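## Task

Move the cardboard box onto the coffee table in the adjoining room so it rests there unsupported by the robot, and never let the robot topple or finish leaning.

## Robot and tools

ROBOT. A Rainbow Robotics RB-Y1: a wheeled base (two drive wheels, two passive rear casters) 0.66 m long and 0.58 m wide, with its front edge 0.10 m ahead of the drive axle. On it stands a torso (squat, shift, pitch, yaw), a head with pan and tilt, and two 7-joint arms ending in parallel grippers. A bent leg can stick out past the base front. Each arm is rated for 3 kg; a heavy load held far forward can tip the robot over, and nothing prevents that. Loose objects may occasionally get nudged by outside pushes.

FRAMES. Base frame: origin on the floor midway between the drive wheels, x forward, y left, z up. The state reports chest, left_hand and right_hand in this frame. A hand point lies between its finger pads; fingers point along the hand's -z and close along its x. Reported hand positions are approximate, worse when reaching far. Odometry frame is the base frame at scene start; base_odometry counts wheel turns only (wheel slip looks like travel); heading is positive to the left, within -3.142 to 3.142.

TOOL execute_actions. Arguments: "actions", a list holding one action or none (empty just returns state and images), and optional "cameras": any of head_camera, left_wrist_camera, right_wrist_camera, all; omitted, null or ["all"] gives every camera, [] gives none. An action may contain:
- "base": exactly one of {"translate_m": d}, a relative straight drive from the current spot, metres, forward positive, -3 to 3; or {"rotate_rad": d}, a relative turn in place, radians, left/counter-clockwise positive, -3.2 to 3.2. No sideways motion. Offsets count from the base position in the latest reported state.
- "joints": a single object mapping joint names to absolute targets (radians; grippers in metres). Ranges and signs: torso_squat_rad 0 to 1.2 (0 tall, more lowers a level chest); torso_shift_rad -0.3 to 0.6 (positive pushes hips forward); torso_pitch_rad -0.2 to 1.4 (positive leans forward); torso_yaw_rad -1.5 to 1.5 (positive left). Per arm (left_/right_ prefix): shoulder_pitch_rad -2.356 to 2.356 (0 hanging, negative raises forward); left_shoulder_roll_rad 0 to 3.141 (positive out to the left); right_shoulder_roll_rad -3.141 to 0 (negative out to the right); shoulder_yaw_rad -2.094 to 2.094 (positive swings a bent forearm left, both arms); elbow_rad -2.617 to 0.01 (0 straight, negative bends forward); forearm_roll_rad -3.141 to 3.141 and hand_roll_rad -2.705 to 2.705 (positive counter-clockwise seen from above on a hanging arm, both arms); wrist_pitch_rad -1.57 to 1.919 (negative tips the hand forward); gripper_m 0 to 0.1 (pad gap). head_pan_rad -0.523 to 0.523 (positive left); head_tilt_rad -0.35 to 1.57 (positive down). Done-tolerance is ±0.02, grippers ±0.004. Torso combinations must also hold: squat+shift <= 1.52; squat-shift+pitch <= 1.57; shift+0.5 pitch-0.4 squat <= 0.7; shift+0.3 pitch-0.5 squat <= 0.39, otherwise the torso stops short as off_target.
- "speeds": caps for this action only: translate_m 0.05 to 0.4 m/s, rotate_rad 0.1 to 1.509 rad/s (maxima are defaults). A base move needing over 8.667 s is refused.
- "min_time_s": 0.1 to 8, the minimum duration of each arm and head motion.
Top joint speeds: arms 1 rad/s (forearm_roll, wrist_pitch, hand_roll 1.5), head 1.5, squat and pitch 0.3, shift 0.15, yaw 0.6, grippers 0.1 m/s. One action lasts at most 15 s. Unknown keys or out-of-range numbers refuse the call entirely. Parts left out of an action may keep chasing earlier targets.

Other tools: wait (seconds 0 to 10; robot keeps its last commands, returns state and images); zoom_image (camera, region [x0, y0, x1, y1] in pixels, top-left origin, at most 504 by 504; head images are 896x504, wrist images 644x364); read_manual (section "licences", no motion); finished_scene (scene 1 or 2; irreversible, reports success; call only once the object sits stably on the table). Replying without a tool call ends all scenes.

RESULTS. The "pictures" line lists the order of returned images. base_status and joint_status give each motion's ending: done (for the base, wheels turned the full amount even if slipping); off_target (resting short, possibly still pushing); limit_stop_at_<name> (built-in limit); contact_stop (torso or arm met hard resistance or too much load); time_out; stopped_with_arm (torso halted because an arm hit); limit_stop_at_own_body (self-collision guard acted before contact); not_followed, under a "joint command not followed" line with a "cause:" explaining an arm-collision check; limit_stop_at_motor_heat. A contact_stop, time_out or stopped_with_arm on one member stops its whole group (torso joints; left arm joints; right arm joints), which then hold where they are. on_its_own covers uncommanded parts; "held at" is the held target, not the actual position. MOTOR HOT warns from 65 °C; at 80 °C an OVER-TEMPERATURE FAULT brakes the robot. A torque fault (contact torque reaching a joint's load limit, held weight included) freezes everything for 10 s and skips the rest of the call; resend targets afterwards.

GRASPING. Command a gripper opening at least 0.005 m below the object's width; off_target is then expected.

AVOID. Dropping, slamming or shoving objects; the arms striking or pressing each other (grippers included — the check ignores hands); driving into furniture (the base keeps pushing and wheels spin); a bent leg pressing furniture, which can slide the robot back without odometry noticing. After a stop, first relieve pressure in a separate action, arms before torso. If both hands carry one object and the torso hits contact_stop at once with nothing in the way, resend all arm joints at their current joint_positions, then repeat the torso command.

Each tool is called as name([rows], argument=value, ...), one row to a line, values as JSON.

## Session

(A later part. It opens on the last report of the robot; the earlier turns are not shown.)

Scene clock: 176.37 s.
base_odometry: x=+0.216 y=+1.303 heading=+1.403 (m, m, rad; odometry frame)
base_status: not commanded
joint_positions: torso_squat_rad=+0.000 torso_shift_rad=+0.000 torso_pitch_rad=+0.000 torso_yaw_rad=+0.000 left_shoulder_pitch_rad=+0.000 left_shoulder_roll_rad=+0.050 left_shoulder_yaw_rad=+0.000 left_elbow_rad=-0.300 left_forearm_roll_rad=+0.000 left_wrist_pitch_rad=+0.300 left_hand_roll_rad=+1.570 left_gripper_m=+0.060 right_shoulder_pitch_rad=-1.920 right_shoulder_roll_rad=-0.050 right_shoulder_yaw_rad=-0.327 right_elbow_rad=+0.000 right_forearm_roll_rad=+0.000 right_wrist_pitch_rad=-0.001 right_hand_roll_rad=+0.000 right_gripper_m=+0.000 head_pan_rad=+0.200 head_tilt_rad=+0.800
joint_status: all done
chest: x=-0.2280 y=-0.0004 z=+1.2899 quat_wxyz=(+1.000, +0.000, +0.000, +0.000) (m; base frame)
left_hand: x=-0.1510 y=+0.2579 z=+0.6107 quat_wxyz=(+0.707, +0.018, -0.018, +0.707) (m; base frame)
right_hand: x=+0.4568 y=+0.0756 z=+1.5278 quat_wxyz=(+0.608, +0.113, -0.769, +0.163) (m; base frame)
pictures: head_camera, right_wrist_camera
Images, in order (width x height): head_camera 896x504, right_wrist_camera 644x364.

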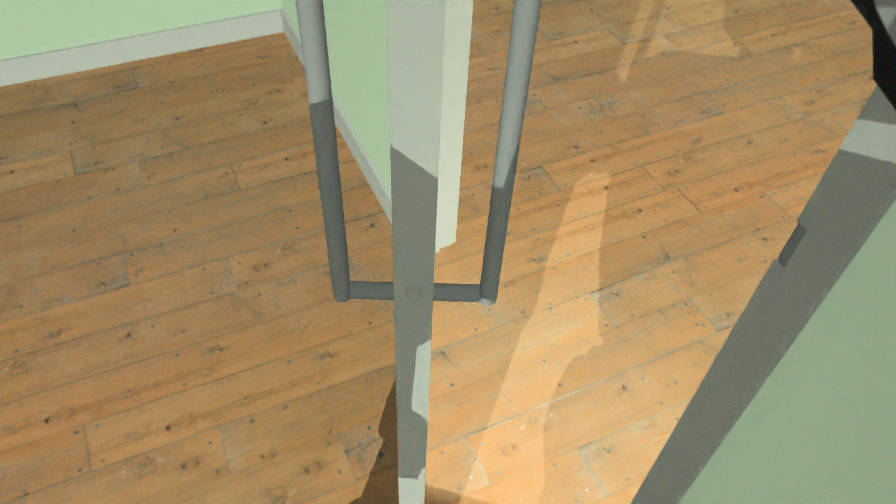

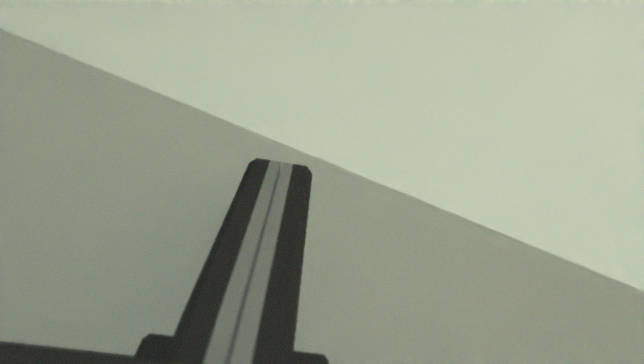

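execute_actions([
  {"joints":{"torso_yaw_rad":0.45,"head_pan_rad":-0.2}},
], cameras=["head_camera","right_wrist_camera"])

execute_actions(actions=[], cameras=["head_camera"])

Scene clock: 191.13 s.
base_odometry: x=+0.216 y=+1.303 heading=+1.403 (m, m, rad; odometry frame)
base_status: not commanded
joint_positions: torso_squat_rad=+0.000 torso_shift_rad=+0.000 torso_pitch_rad=+0.000 torso_yaw_rad=+0.450 left_shoulder_pitch_rad=+0.000 left_shoulder_roll_rad=+0.050 left_shoulder_yaw_rad=+0.000 left_elbow_rad=-0.300 left_forearm_roll_rad=+0.000 left_wrist_pitch_rad=+0.300 left_hand_roll_rad=+1.570 left_gripper_m=+0.060 right_shoulder_pitch_rad=-1.920 right_shoulder_roll_rad=-0.050 right_shoulder_yaw_rad=-0.327 right_elbow_rad=+0.000 right_forearm_roll_rad=+0.000 right_wrist_pitch_rad=-0.001 right_hand_roll_rad=+0.000 right_gripper_m=+0.000 head_pan_rad=-0.200 head_tilt_rad=+0.800
joint_status: all done
chest: x=-0.2280 y=-0.0003 z=+1.2899 quat_wxyz=(+0.975, +0.000, +0.000, +0.223) (m; base frame)
left_hand: x=-0.2709 y=+0.2657 z=+0.6107 quat_wxyz=(+0.532, +0.021, -0.013, +0.847) (m; base frame)
right_hand: x=+0.3553 y=+0.3663 z=+1.5275 quat_wxyz=(+0.556, +0.281, -0.724, +0.295) (m; base frame)
pictures: head_camera, right_wrist_camera
Images, in order (width x height): head_camera 896x504, right_wrist_camera 644x364.

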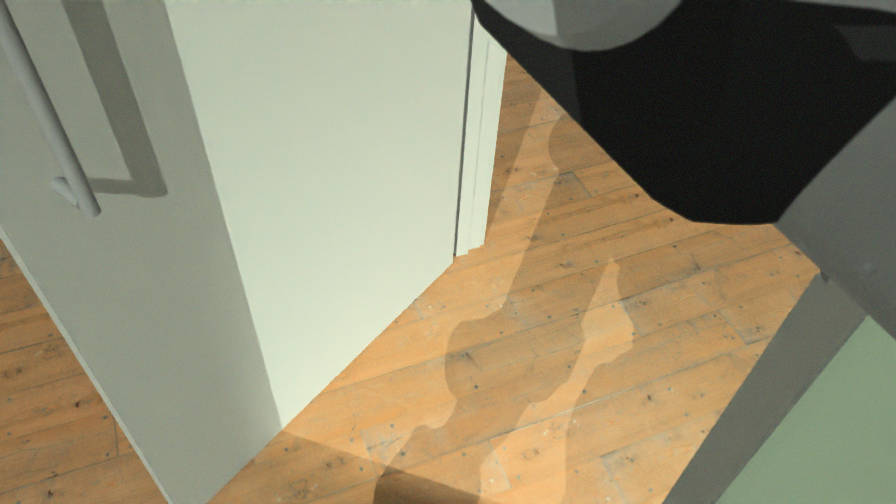

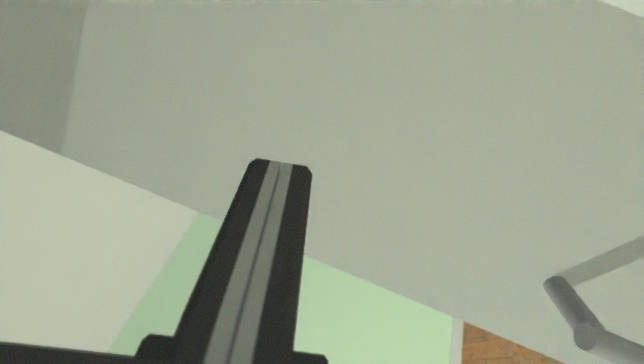

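Scene clock: 191.13 s.
base_odometry: x=+0.216 y=+1.303 heading=+1.403 (m, m, rad; odometry frame)
base_status: not commanded
joint_positions: torso_squat_rad=+0.000 torso_shift_rad=+0.000 torso_pitch_rad=+0.000 torso_yaw_rad=+0.450 left_shoulder_pitch_rad=+0.000 left_shoulder_roll_rad=+0.050 left_shoulder_yaw_rad=+0.000 left_elbow_rad=-0.300 left_forearm_roll_rad=+0.000 left_wrist_pitch_rad=+0.300 left_hand_roll_rad=+1.570 left_gripper_m=+0.060 right_shoulder_pitch_rad=-1.920 right_shoulder_roll_rad=-0.050 right_shoulder_yaw_rad=-0.327 right_elbow_rad=+0.000 right_forearm_roll_rad=+0.000 right_wrist_pitch_rad=-0.001 right_hand_roll_rad=+0.000 right_gripper_m=+0.000 head_pan_rad=-0.200 head_tilt_rad=+0.800
joint_status: all done
chest: x=-0.2280 y=-0.0003 z=+1.2899 quat_wxyz=(+0.975, +0.000, +0.000, +0.223) (m; base frame)
left_hand: x=-0.2709 y=+0.2657 z=+0.6107 quat_wxyz=(+0.532, +0.021, -0.013, +0.847) (m; base frame)
right_hand: x=+0.3553 y=+0.3663 z=+1.5275 quat_wxyz=(+0.556, +0.281, -0.724, +0.295) (m; base frame)
pictures: head_camera
Images, in order (width x height): head_camera 896x504.

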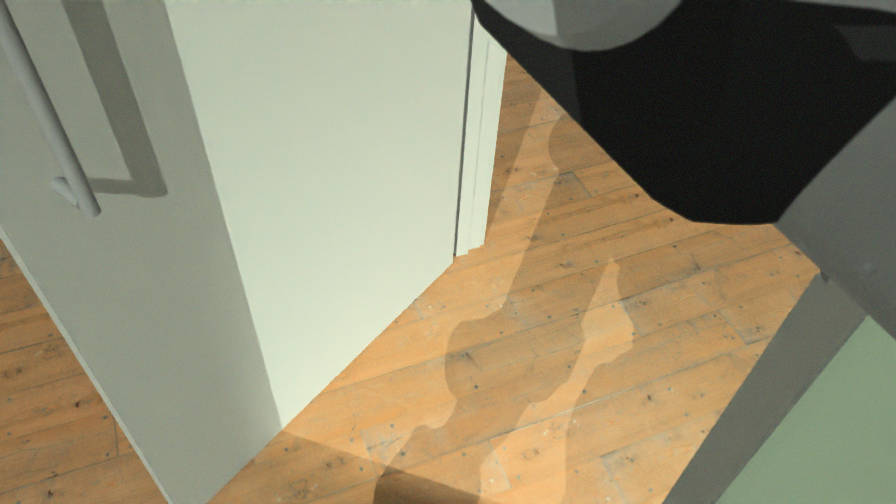

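Lower the arm, reset torso, and look.

execute_actions([
  {"joints":{"torso_yaw_rad":0,"right_shoulder_pitch_rad":0,"right_shoulder_roll_rad":-0.03,"right_shoulder_yaw_rad":0,"right_elbow_rad":-0.2,"head_pan_rad":0.2,"head_tilt_rad":0.9}},
], cameras=["head_camera"])

Scene clock: 201.07 s.
base_odometry: x=+0.216 y=+1.303 heading=+1.403 (m, m, rad; odometry frame)
base_status: not commanded
joint_positions: torso_squat_rad=+0.000 torso_shift_rad=+0.000 torso_pitch_rad=+0.000 torso_yaw_rad=+0.000 left_shoulder_pitch_rad=+0.000 left_shoulder_roll_rad=+0.050 left_shoulder_yaw_rad=+0.000 left_elbow_rad=-0.300 left_forearm_roll_rad=+0.000 left_wrist_pitch_rad=+0.300 left_hand_roll_rad=+1.570 left_gripper_m=+0.060 right_shoulder_pitch_rad=+0.000 right_shoulder_roll_rad=-0.030 right_shoulder_yaw_rad=+0.000 right_elbow_rad=-0.200 right_forearm_roll_rad=+0.000 right_wrist_pitch_rad=-0.001 right_hand_roll_rad=+0.000 right_gripper_m=+0.000 head_pan_rad=+0.200 head_tilt_rad=+0.900
joint_status: all done
chest: x=-0.2280 y=-0.0003 z=+1.2899 quat_wxyz=(+1.000, +0.000, +0.000, +0.000) (m; base frame)
left_hand: x=-0.1510 y=+0.2579 z=+0.6107 quat_wxyz=(+0.707, +0.018, -0.018, +0.707) (m; base frame)
right_hand: x=-0.1308 y=-0.2430 z=+0.6112 quat_wxyz=(+0.995, -0.015, -0.100, +0.001) (m; base frame)
pictures: head_camera
Images, in order (width x height): head_camera 896x504.

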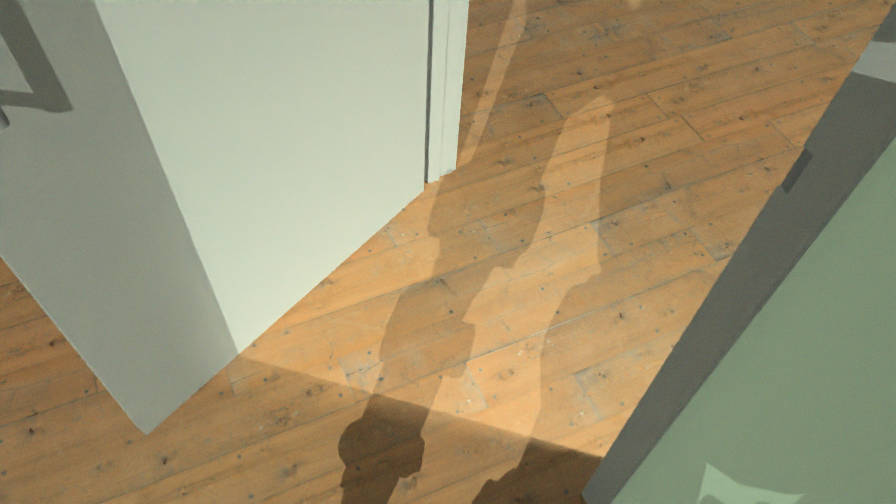

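execute_actions([
  {"base":{"rotate_rad":0.5}},
], cameras=[])

execute_actions([
  {"base":{"translate_m":0.49}},
], cameras=[])

execute_actions([
  {"base":{"rotate_rad":-1.04},"joints":{"head_pan_rad":0.07,"head_tilt_rad":1.0}},
])

Scene clock: 221.63 s.
base_odometry: x=+0.216 y=+1.303 heading=+1.903 (m, m, rad; odometry frame)
base_status: done
joint_positions: torso_squat_rad=+0.000 torso_shift_rad=+0.000 torso_pitch_rad=+0.000 torso_yaw_rad=+0.000 left_shoulder_pitch_rad=+0.000 left_shoulder_roll_rad=+0.050 left_shoulder_yaw_rad=+0.000 left_elbow_rad=-0.300 left_forearm_roll_rad=+0.000 left_wrist_pitch_rad=+0.300 left_hand_roll_rad=+1.570 left_gripper_m=+0.060 right_shoulder_pitch_rad=+0.000 right_shoulder_roll_rad=-0.030 right_shoulder_yaw_rad=+0.000 right_elbow_rad=-0.200 right_forearm_roll_rad=+0.000 right_wrist_pitch_rad=-0.001 right_hand_roll_rad=+0.000 right_gripper_m=+0.000 head_pan_rad=+0.200 head_tilt_rad=+0.900
joint_status: not commanded
chest: x=-0.2280 y=-0.0004 z=+1.2899 quat_wxyz=(+1.000, +0.000, +0.000, +0.000) (m; base frame)
left_hand: x=-0.1510 y=+0.2579 z=+0.6107 quat_wxyz=(+0.707, +0.018, -0.018, +0.707) (m; base frame)
right_hand: x=-0.1306 y=-0.2430 z=+0.6112 quat_wxyz=(+0.995, -0.015, -0.100, +0.001) (m; base frame)
pictures: none
No camera images: the call's "cameras" was empty. Leave "cameras" out to get every camera's image.

Scene clock: 224.40 s.
base_odometry: x=+0.056 y=+1.766 heading=+1.904 (m, m, rad; odometry frame)
base_status: done
joint_positions: torso_squat_rad=+0.000 torso_shift_rad=+0.000 torso_pitch_rad=+0.000 torso_yaw_rad=+0.000 left_shoulder_pitch_rad=+0.000 left_shoulder_roll_rad=+0.050 left_shoulder_yaw_rad=+0.000 left_elbow_rad=-0.300 left_forearm_roll_rad=+0.000 left_wrist_pitch_rad=+0.300 left_hand_roll_rad=+1.570 left_gripper_m=+0.060 right_shoulder_pitch_rad=+0.000 right_shoulder_roll_rad=-0.030 right_shoulder_yaw_rad=+0.000 right_elbow_rad=-0.200 right_forearm_roll_rad=+0.000 right_wrist_pitch_rad=-0.001 right_hand_roll_rad=+0.000 right_gripper_m=+0.000 head_pan_rad=+0.200 head_tilt_rad=+0.900
joint_status: not commanded
chest: x=-0.2280 y=-0.0004 z=+1.2899 quat_wxyz=(+1.000, +0.000, +0.000, +0.000) (m; base frame)
left_hand: x=-0.1510 y=+0.2579 z=+0.6107 quat_wxyz=(+0.707, +0.018, -0.018, +0.707) (m; base frame)
right_hand: x=-0.1305 y=-0.2430 z=+0.6113 quat_wxyz=(+0.995, -0.015, -0.100, +0.001) (m; base frame)
pictures: none
No camera images: the call's "cameras" was empty. Leave "cameras" out to get every camera's image.

Scene clock: 227.63 s.
base_odometry: x=+0.055 y=+1.765 heading=+0.865 (m, m, rad; odometry frame)
base_status: done
joint_positions: torso_squat_rad=+0.000 torso_shift_rad=+0.000 torso_pitch_rad=+0.000 torso_yaw_rad=+0.000 left_shoulder_pitch_rad=+0.000 left_shoulder_roll_rad=+0.050 left_shoulder_yaw_rad=+0.000 left_elbow_rad=-0.300 left_forearm_roll_rad=+0.000 left_wrist_pitch_rad=+0.300 left_hand_roll_rad=+1.570 left_gripper_m=+0.060 right_shoulder_pitch_rad=+0.000 right_shoulder_roll_rad=-0.030 right_shoulder_yaw_rad=+0.000 right_elbow_rad=-0.200 right_forearm_roll_rad=+0.000 right_wrist_pitch_rad=-0.001 right_hand_roll_rad=+0.000 right_gripper_m=+0.000 head_pan_rad=+0.070 head_tilt_rad=+1.000
joint_status: all done
chest: x=-0.2280 y=-0.0003 z=+1.2899 quat_wxyz=(+1.000, +0.000, +0.000, +0.000) (m; base frame)
left_hand: x=-0.1510 y=+0.2577 z=+0.6107 quat_wxyz=(+0.707, +0.018, -0.018, +0.707) (m; base frame)
right_hand: x=-0.1305 y=-0.2429 z=+0.6113 quat_wxyz=(+0.995, -0.015, -0.100, +0.001) (m; base frame)
pictures: head_camera, left_wrist_camera, right_wrist_camera
Images, in order (width x height): head_camera 896x504, left_wrist_camera 644x364, right_wrist_camera 644x364.

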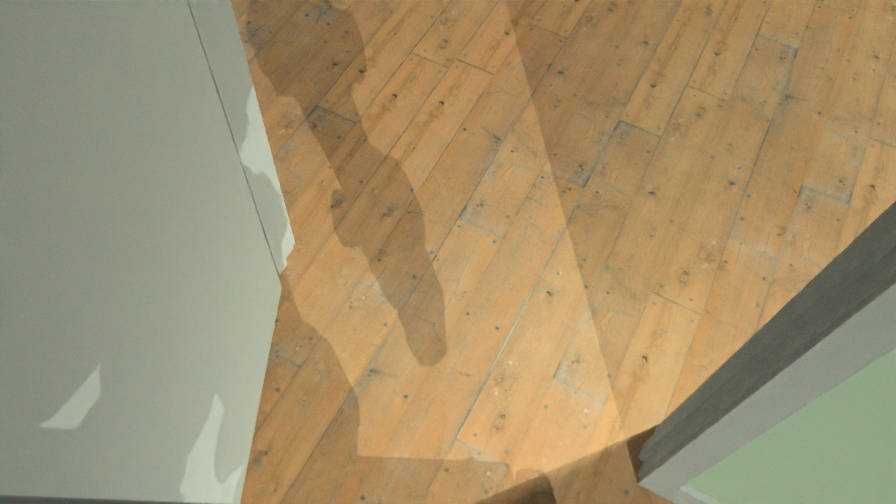

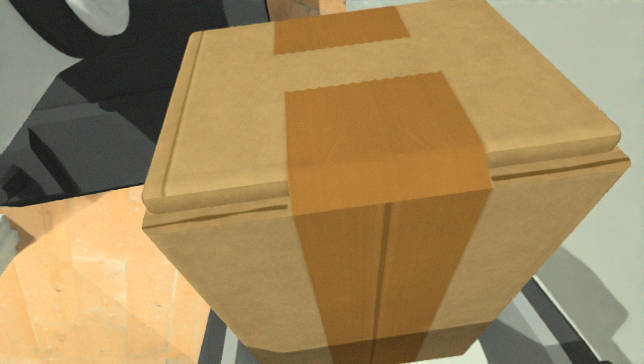

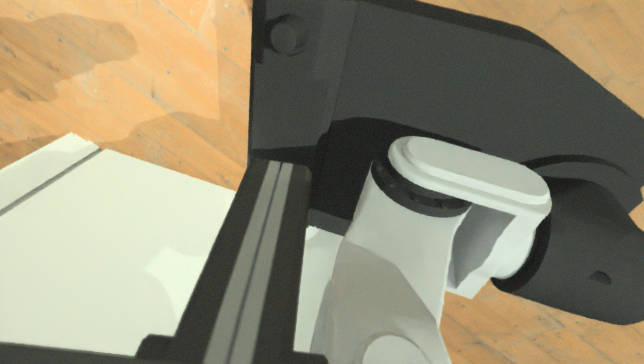

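execute_actions([
  {"base":{"translate_m":1.6},"joints":{"head_tilt_rad":0.55,"head_pan_rad":-0.5}},
], cameras=["head_camera"])

execute_actions([
  {"joints":{"head_pan_rad":0.5}},
], cameras=["head_camera"])

Scene clock: 239.20 s.
base_odometry: x=+1.095 y=+2.982 heading=+0.863 (m, m, rad; odometry frame)
base_status: done
joint_positions: torso_squat_rad=+0.000 torso_shift_rad=+0.000 torso_pitch_rad=+0.000 torso_yaw_rad=+0.000 left_shoulder_pitch_rad=+0.000 left_shoulder_roll_rad=+0.050 left_shoulder_yaw_rad=+0.000 left_elbow_rad=-0.300 left_forearm_roll_rad=+0.000 left_wrist_pitch_rad=+0.300 left_hand_roll_rad=+1.570 left_gripper_m=+0.060 right_shoulder_pitch_rad=+0.000 right_shoulder_roll_rad=-0.030 right_shoulder_yaw_rad=+0.000 right_elbow_rad=-0.200 right_forearm_roll_rad=+0.000 right_wrist_pitch_rad=-0.001 right_hand_roll_rad=+0.000 right_gripper_m=+0.000 head_pan_rad=-0.500 head_tilt_rad=+0.550
joint_status: all done
chest: x=-0.2280 y=-0.0003 z=+1.2899 quat_wxyz=(+1.000, +0.000, +0.000, +0.000) (m; base frame)
left_hand: x=-0.1510 y=+0.2577 z=+0.6107 quat_wxyz=(+0.707, +0.018, -0.018, +0.707) (m; base frame)
right_hand: x=-0.1305 y=-0.2429 z=+0.6113 quat_wxyz=(+0.995, -0.015, -0.100, +0.001) (m; base frame)
pictures: head_camera
Images, in order (width x height): head_camera 896x504.

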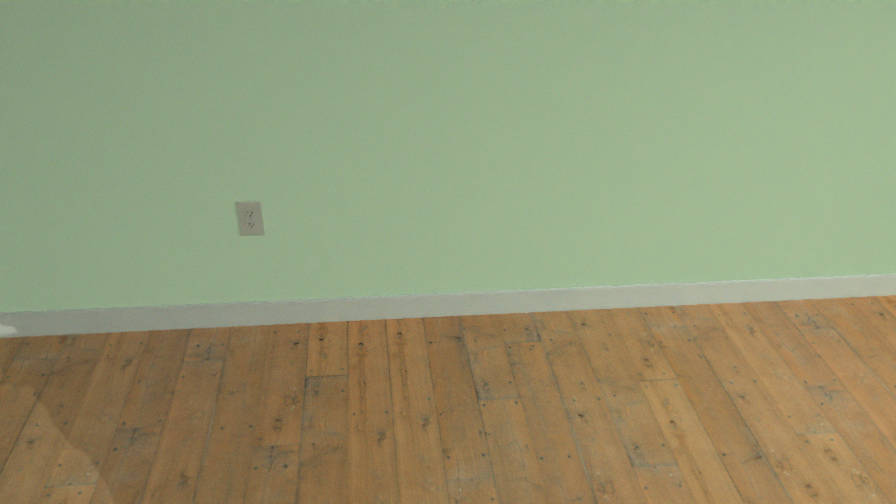

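Scene clock: 240.53 s.
base_odometry: x=+1.095 y=+2.982 heading=+0.863 (m, m, rad; odometry frame)
base_status: not commanded
joint_positions: torso_squat_rad=+0.000 torso_shift_rad=+0.000 torso_pitch_rad=+0.000 torso_yaw_rad=+0.000 left_shoulder_pitch_rad=+0.000 left_shoulder_roll_rad=+0.050 left_shoulder_yaw_rad=+0.000 left_elbow_rad=-0.300 left_forearm_roll_rad=+0.000 left_wrist_pitch_rad=+0.300 left_hand_roll_rad=+1.570 left_gripper_m=+0.060 right_shoulder_pitch_rad=+0.000 right_shoulder_roll_rad=-0.030 right_shoulder_yaw_rad=+0.000 right_elbow_rad=-0.200 right_forearm_roll_rad=+0.000 right_wrist_pitch_rad=-0.001 right_hand_roll_rad=+0.000 right_gripper_m=+0.000 head_pan_rad=+0.500 head_tilt_rad=+0.550
joint_status: all done
chest: x=-0.2280 y=-0.0003 z=+1.2899 quat_wxyz=(+1.000, +0.000, +0.000, +0.000) (m; base frame)
left_hand: x=-0.1510 y=+0.2577 z=+0.6107 quat_wxyz=(+0.707, +0.018, -0.018, +0.707) (m; base frame)
right_hand: x=-0.1305 y=-0.2429 z=+0.6113 quat_wxyz=(+0.995, -0.015, -0.100, +0.001) (m; base frame)
pictures: head_camera
Images, in order (width x height): head_camera 896x504.

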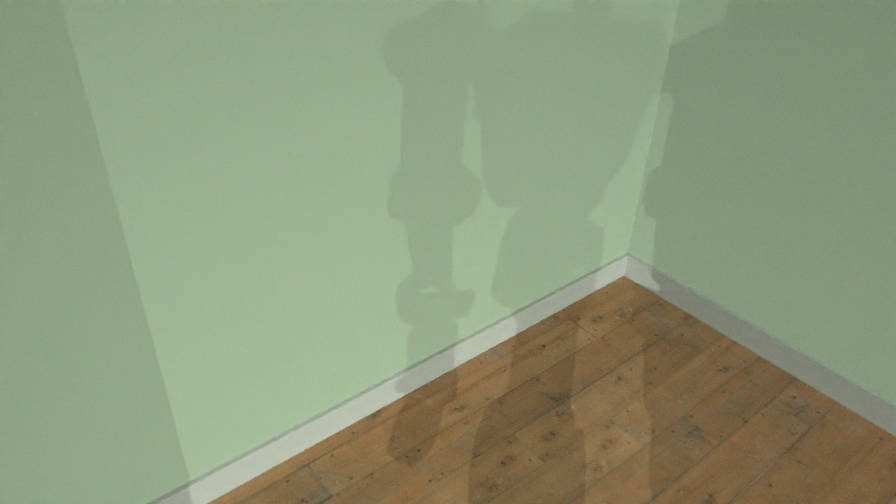

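execute_actions([
  {"base":{"rotate_rad":-2.05},"joints":{"head_pan_rad":0.07,"head_tilt_rad":0.5}},
], cameras=["head_camera"])

Scene clock: 249.60 s.
base_odometry: x=+1.095 y=+2.982 heading=-1.186 (m, m, rad; odometry frame)
base_status: done
joint_positions: torso_squat_rad=+0.000 torso_shift_rad=+0.000 torso_pitch_rad=+0.000 torso_yaw_rad=+0.000 left_shoulder_pitch_rad=+0.000 left_shoulder_roll_rad=+0.050 left_shoulder_yaw_rad=+0.000 left_elbow_rad=-0.300 left_forearm_roll_rad=+0.000 left_wrist_pitch_rad=+0.300 left_hand_roll_rad=+1.570 left_gripper_m=+0.060 right_shoulder_pitch_rad=+0.000 right_shoulder_roll_rad=-0.030 right_shoulder_yaw_rad=+0.000 right_elbow_rad=-0.200 right_forearm_roll_rad=+0.000 right_wrist_pitch_rad=-0.001 right_hand_roll_rad=+0.000 right_gripper_m=+0.000 head_pan_rad=+0.070 head_tilt_rad=+0.500
joint_status: all done
chest: x=-0.2281 y=-0.0003 z=+1.2899 quat_wxyz=(+1.000, +0.000, +0.000, +0.000) (m; base frame)
left_hand: x=-0.1510 y=+0.2578 z=+0.6107 quat_wxyz=(+0.707, +0.018, -0.018, +0.707) (m; base frame)
right_hand: x=-0.1306 y=-0.2430 z=+0.6113 quat_wxyz=(+0.995, -0.015, -0.100, +0.001) (m; base frame)
pictures: head_camera
Images, in order (width x height): head_camera 896x504.

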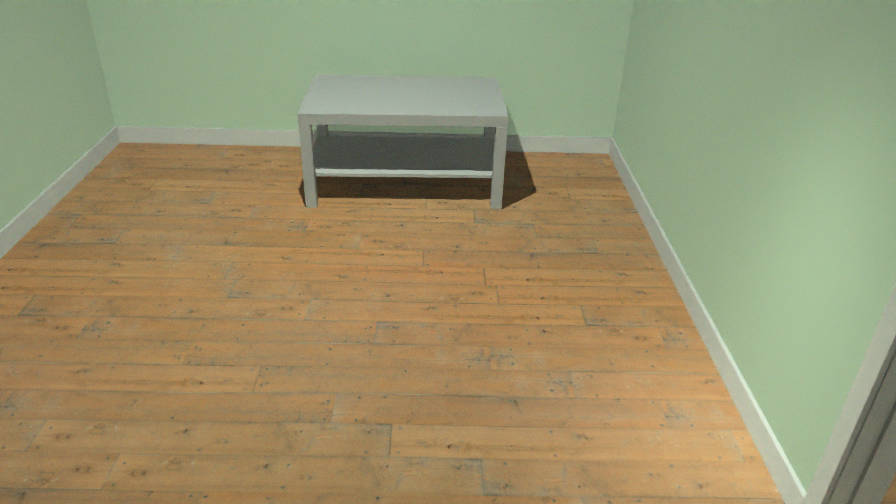

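execute_actions([
  {"base":{"translate_m":2.3},"joints":{"torso_squat_rad":0.85,"torso_pitch_rad":0.7,"left_shoulder_pitch_rad":-0.955,"left_shoulder_roll_rad":0.142,"left_shoulder_yaw_rad":0.283,"left_elbow_rad":-1.415,"left_wrist_pitch_rad":1.444,"left_hand_roll_rad":1.68,"right_shoulder_pitch_rad":0.3,"right_elbow_rad":-1.0,"right_shoulder_roll_rad":-0.08,"head_tilt_rad":0.45,"head_pan_rad":0.07},"min_time_s":2},
])

Scene clock: 274.10 s.
base_odometry: x=+1.956 y=+0.849 heading=-1.187 (m, m, rad; odometry frame)
base_status: done
joint_positions: torso_squat_rad=+0.850 torso_shift_rad=+0.000 torso_pitch_rad=+0.700 torso_yaw_rad=+0.000 left_shoulder_pitch_rad=-0.955 left_shoulder_roll_rad=+0.142 left_shoulder_yaw_rad=+0.283 left_elbow_rad=-1.415 left_forearm_roll_rad=+0.000 left_wrist_pitch_rad=+1.444 left_hand_roll_rad=+1.680 left_gripper_m=+0.060 right_shoulder_pitch_rad=+0.300 right_shoulder_roll_rad=-0.080 right_shoulder_yaw_rad=+0.000 right_elbow_rad=-1.000 right_forearm_roll_rad=+0.000 right_wrist_pitch_rad=-0.001 right_hand_roll_rad=+0.000 right_gripper_m=+0.000 head_pan_rad=+0.070 head_tilt_rad=+0.450
joint_status: all done
chest: x=-0.0286 y=-0.0002 z=+0.9791 quat_wxyz=(+0.939, +0.000, +0.343, +0.000) (m; base frame)
left_hand: x=+0.4172 y=+0.2199 z=+0.5388 quat_wxyz=(+0.664, -0.073, -0.065, +0.741) (m; base frame)
right_hand: x=-0.2142 y=-0.2997 z=+0.3799 quat_wxyz=(+0.998, -0.060, -0.007, -0.001) (m; base frame)
pictures: head_camera, left_wrist_camera, right_wrist_camera
Images, in order (width x height): head_camera 896x504, left_wrist_camera 644x364, right_wrist_camera 644x364.

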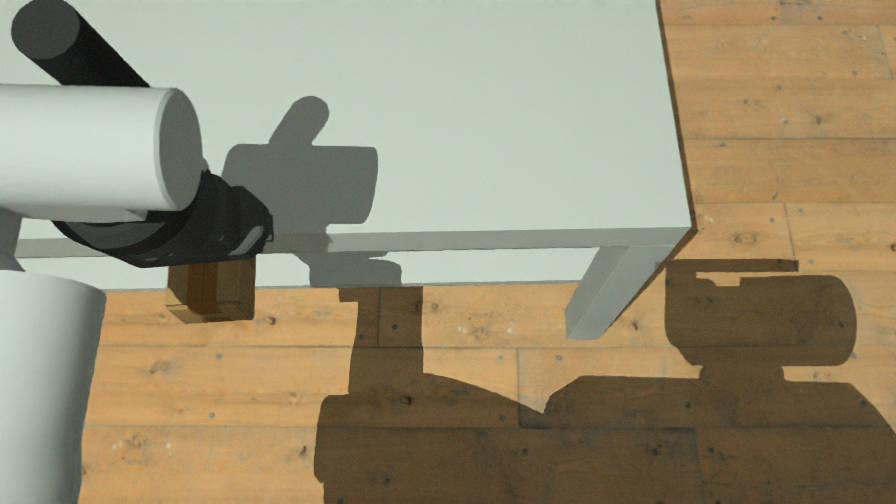

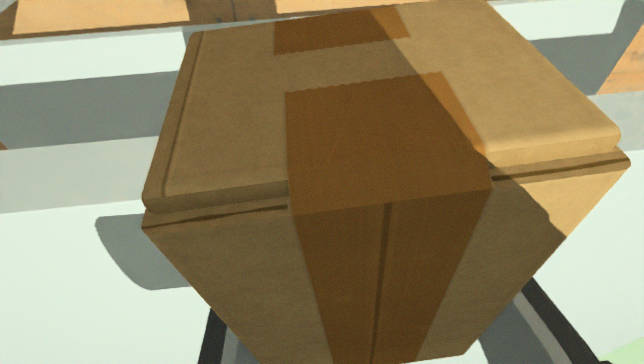

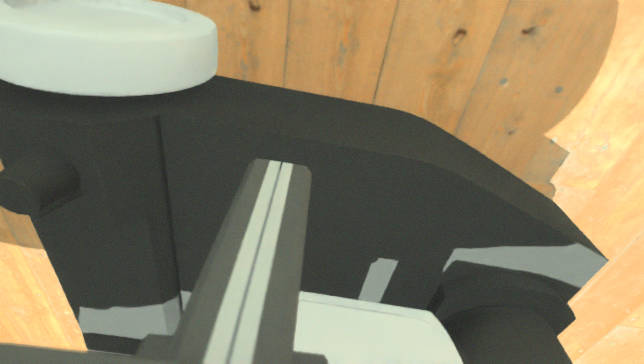

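execute_actions([
  {"base":{"translate_m":0.28}},
], cameras=["head_camera"])

execute_actions([
  {"joints":{"left_elbow_rad":-1.30,"left_wrist_pitch_rad":1.329},"min_time_s":1.2},
], cameras=["head_camera","left_wrist_camera"])

Scene clock: 283.43 s.
base_odometry: x=+2.060 y=+0.589 heading=-1.188 (m, m, rad; odometry frame)
base_status: done
joint_positions: torso_squat_rad=+0.850 torso_shift_rad=+0.000 torso_pitch_rad=+0.700 torso_yaw_rad=+0.000 left_shoulder_pitch_rad=-0.955 left_shoulder_roll_rad=+0.142 left_shoulder_yaw_rad=+0.283 left_elbow_rad=-1.415 left_forearm_roll_rad=+0.000 left_wrist_pitch_rad=+1.444 left_hand_roll_rad=+1.680 left_gripper_m=+0.060 right_shoulder_pitch_rad=+0.300 right_shoulder_roll_rad=-0.080 right_shoulder_yaw_rad=+0.000 right_elbow_rad=-1.000 right_forearm_roll_rad=+0.000 right_wrist_pitch_rad=-0.001 right_hand_roll_rad=+0.000 right_gripper_m=+0.000 head_pan_rad=+0.070 head_tilt_rad=+0.450
joint_status: not commanded
chest: x=-0.0286 y=-0.0002 z=+0.9791 quat_wxyz=(+0.939, +0.000, +0.343, +0.000) (m; base frame)
left_hand: x=+0.4172 y=+0.2199 z=+0.5388 quat_wxyz=(+0.664, -0.073, -0.065, +0.741) (m; base frame)
right_hand: x=-0.2142 y=-0.2997 z=+0.3799 quat_wxyz=(+0.998, -0.060, -0.007, -0.001) (m; base frame)
pictures: head_camera
Images, in order (width x height): head_camera 896x504.

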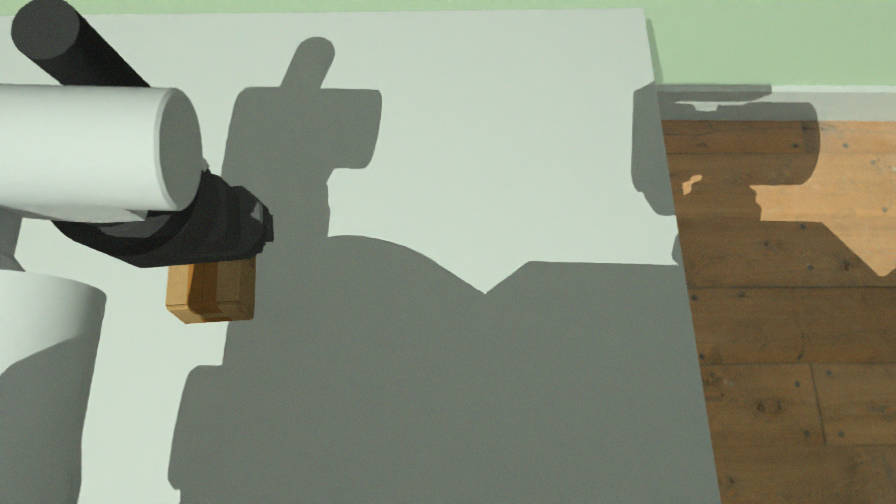

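Scene clock: 284.93 s.
base_odometry: x=+2.060 y=+0.589 heading=-1.188 (m, m, rad; odometry frame)
base_status: not commanded
joint_positions: torso_squat_rad=+0.850 torso_shift_rad=+0.000 torso_pitch_rad=+0.700 torso_yaw_rad=+0.000 left_shoulder_pitch_rad=-0.955 left_shoulder_roll_rad=+0.142 left_shoulder_yaw_rad=+0.283 left_elbow_rad=-1.300 left_forearm_roll_rad=+0.000 left_wrist_pitch_rad=+1.329 left_hand_roll_rad=+1.680 left_gripper_m=+0.060 right_shoulder_pitch_rad=+0.300 right_shoulder_roll_rad=-0.080 right_shoulder_yaw_rad=+0.000 right_elbow_rad=-1.000 right_forearm_roll_rad=+0.000 right_wrist_pitch_rad=-0.001 right_hand_roll_rad=+0.000 right_gripper_m=+0.000 head_pan_rad=+0.070 head_tilt_rad=+0.450
joint_status: all done
chest: x=-0.0286 y=-0.0002 z=+0.9791 quat_wxyz=(+0.939, +0.000, +0.343, +0.000) (m; base frame)
left_hand: x=+0.4140 y=+0.2199 z=+0.5094 quat_wxyz=(+0.664, -0.073, -0.065, +0.741) (m; base frame)
right_hand: x=-0.2142 y=-0.2997 z=+0.3799 quat_wxyz=(+0.998, -0.060, -0.007, -0.001) (m; base frame)
pictures: head_camera, left_wrist_camera
Images, in order (width x height): head_camera 896x504, left_wrist_camera 644x364.

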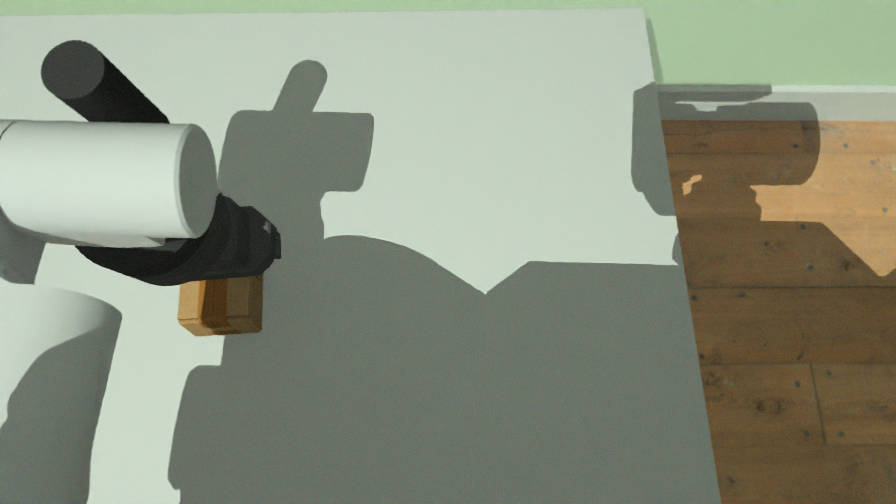

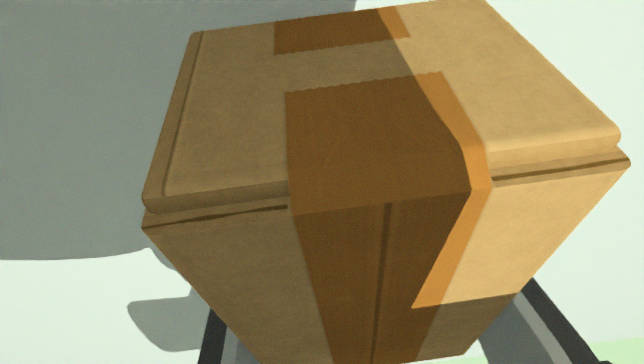

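execute_actions([
  {"joints":{"left_elbow_rad":-1.26,"left_wrist_pitch_rad":1.289},"min_time_s":1.0},
], cameras=[])

Scene clock: 290.63 s.
base_odometry: x=+2.060 y=+0.589 heading=-1.188 (m, m, rad; odometry frame)
base_status: not commanded
joint_positions: torso_squat_rad=+0.850 torso_shift_rad=+0.000 torso_pitch_rad=+0.700 torso_yaw_rad=+0.000 left_shoulder_pitch_rad=-0.955 left_shoulder_roll_rad=+0.142 left_shoulder_yaw_rad=+0.283 left_elbow_rad=-1.261 left_forearm_roll_rad=+0.000 left_wrist_pitch_rad=+1.289 left_hand_roll_rad=+1.680 left_gripper_m=+0.060 right_shoulder_pitch_rad=+0.300 right_shoulder_roll_rad=-0.080 right_shoulder_yaw_rad=+0.000 right_elbow_rad=-1.000 right_forearm_roll_rad=+0.000 right_wrist_pitch_rad=-0.001 right_hand_roll_rad=+0.000 right_gripper_m=+0.000 head_pan_rad=+0.070 head_tilt_rad=+0.450
joint_status: all done
chest: x=-0.0287 y=-0.0002 z=+0.9792 quat_wxyz=(+0.939, +0.000, +0.343, +0.000) (m; base frame)
left_hand: x=+0.4124 y=+0.2199 z=+0.4997 quat_wxyz=(+0.664, -0.073, -0.066, +0.741) (m; base frame)
right_hand: x=-0.2141 y=-0.2997 z=+0.3799 quat_wxyz=(+0.998, -0.060, -0.008, -0.001) (m; base frame)
pictures: none
No camera images: the call's "cameras" was empty. Leave "cameras" out to get every camera's image.

execute_actions([
  {"joints":{"left_gripper_m":0.1}},
], cameras=["left_wrist_camera"])

execute_actions([
  {"joints":{"left_elbow_rad":-1.55,"left_wrist_pitch_rad":1.58}},
], cameras=["left_wrist_camera","head_camera"])

Scene clock: 297.57 s.
base_odometry: x=+2.060 y=+0.589 heading=-1.188 (m, m, rad; odometry frame)
base_status: not commanded
joint_positions: torso_squat_rad=+0.850 torso_shift_rad=+0.000 torso_pitch_rad=+0.700 torso_yaw_rad=+0.000 left_shoulder_pitch_rad=-0.955 left_shoulder_roll_rad=+0.142 left_shoulder_yaw_rad=+0.283 left_elbow_rad=-1.260 left_forearm_roll_rad=+0.000 left_wrist_pitch_rad=+1.289 left_hand_roll_rad=+1.680 left_gripper_m=+0.100 right_shoulder_pitch_rad=+0.300 right_shoulder_roll_rad=-0.080 right_shoulder_yaw_rad=+0.000 right_elbow_rad=-1.000 right_forearm_roll_rad=+0.000 right_wrist_pitch_rad=-0.001 right_hand_roll_rad=+0.000 right_gripper_m=+0.000 head_pan_rad=+0.070 head_tilt_rad=+0.450
joint_status: all done
chest: x=-0.0287 y=-0.0002 z=+0.9792 quat_wxyz=(+0.939, +0.000, +0.343, +0.000) (m; base frame)
left_hand: x=+0.4122 y=+0.2199 z=+0.4995 quat_wxyz=(+0.664, -0.073, -0.066, +0.741) (m; base frame)
right_hand: x=-0.2141 y=-0.2997 z=+0.3799 quat_wxyz=(+0.998, -0.060, -0.008, -0.001) (m; base frame)
pictures: left_wrist_camera
Images, in order (width x height): left_wrist_camera 644x364.

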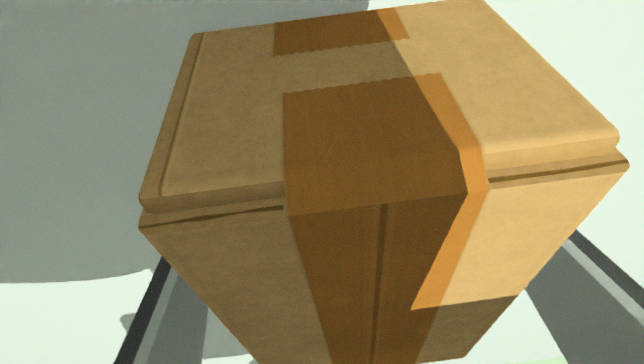

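Scene clock: 298.47 s.
base_odometry: x=+2.060 y=+0.589 heading=-1.188 (m, m, rad; odometry frame)
base_status: not commanded
joint_positions: torso_squat_rad=+0.850 torso_shift_rad=+0.000 torso_pitch_rad=+0.700 torso_yaw_rad=+0.000 left_shoulder_pitch_rad=-0.955 left_shoulder_roll_rad=+0.142 left_shoulder_yaw_rad=+0.283 left_elbow_rad=-1.550 left_forearm_roll_rad=+0.000 left_wrist_pitch_rad=+1.580 left_hand_roll_rad=+1.680 left_gripper_m=+0.100 right_shoulder_pitch_rad=+0.300 right_shoulder_roll_rad=-0.080 right_shoulder_yaw_rad=+0.000 right_elbow_rad=-1.000 right_forearm_roll_rad=+0.000 right_wrist_pitch_rad=-0.001 right_hand_roll_rad=+0.000 right_gripper_m=+0.000 head_pan_rad=+0.070 head_tilt_rad=+0.450
joint_status: all done
chest: x=-0.0287 y=-0.0002 z=+0.9792 quat_wxyz=(+0.939, +0.000, +0.343, +0.000) (m; base frame)
left_hand: x=+0.4165 y=+0.2199 z=+0.5738 quat_wxyz=(+0.664, -0.072, -0.065, +0.741) (m; base frame)
right_hand: x=-0.2141 y=-0.2997 z=+0.3799 quat_wxyz=(+0.998, -0.060, -0.007, -0.001) (m; base frame)
pictures: head_camera, left_wrist_camera
Images, in order (width x height): head_camera 896x504, left_wrist_camera 644x364.

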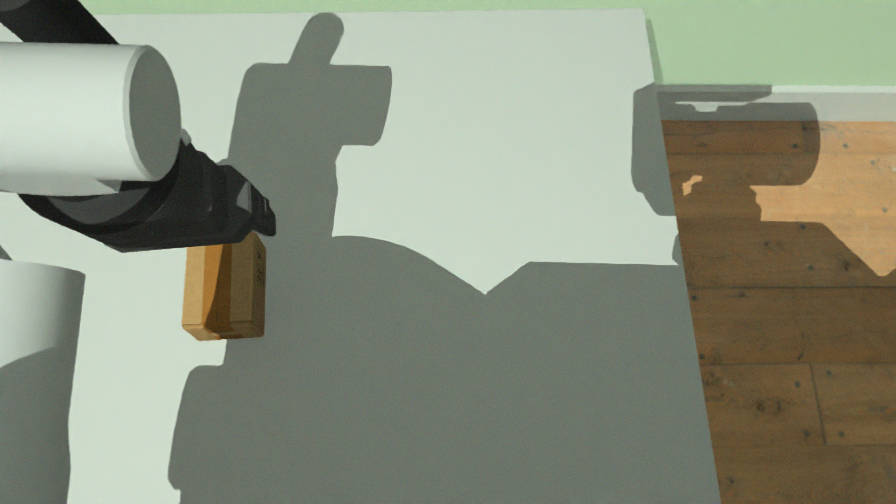

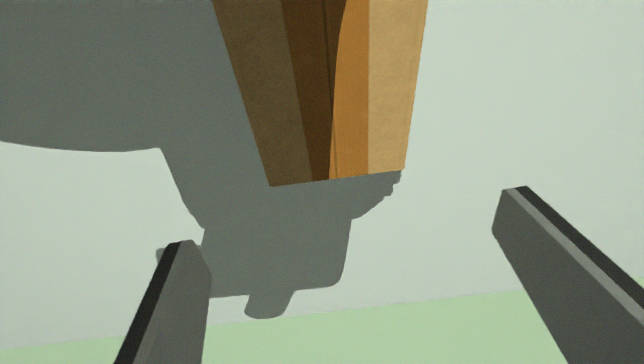

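finished_scene(scene=2)

The scene is finished: the task was done.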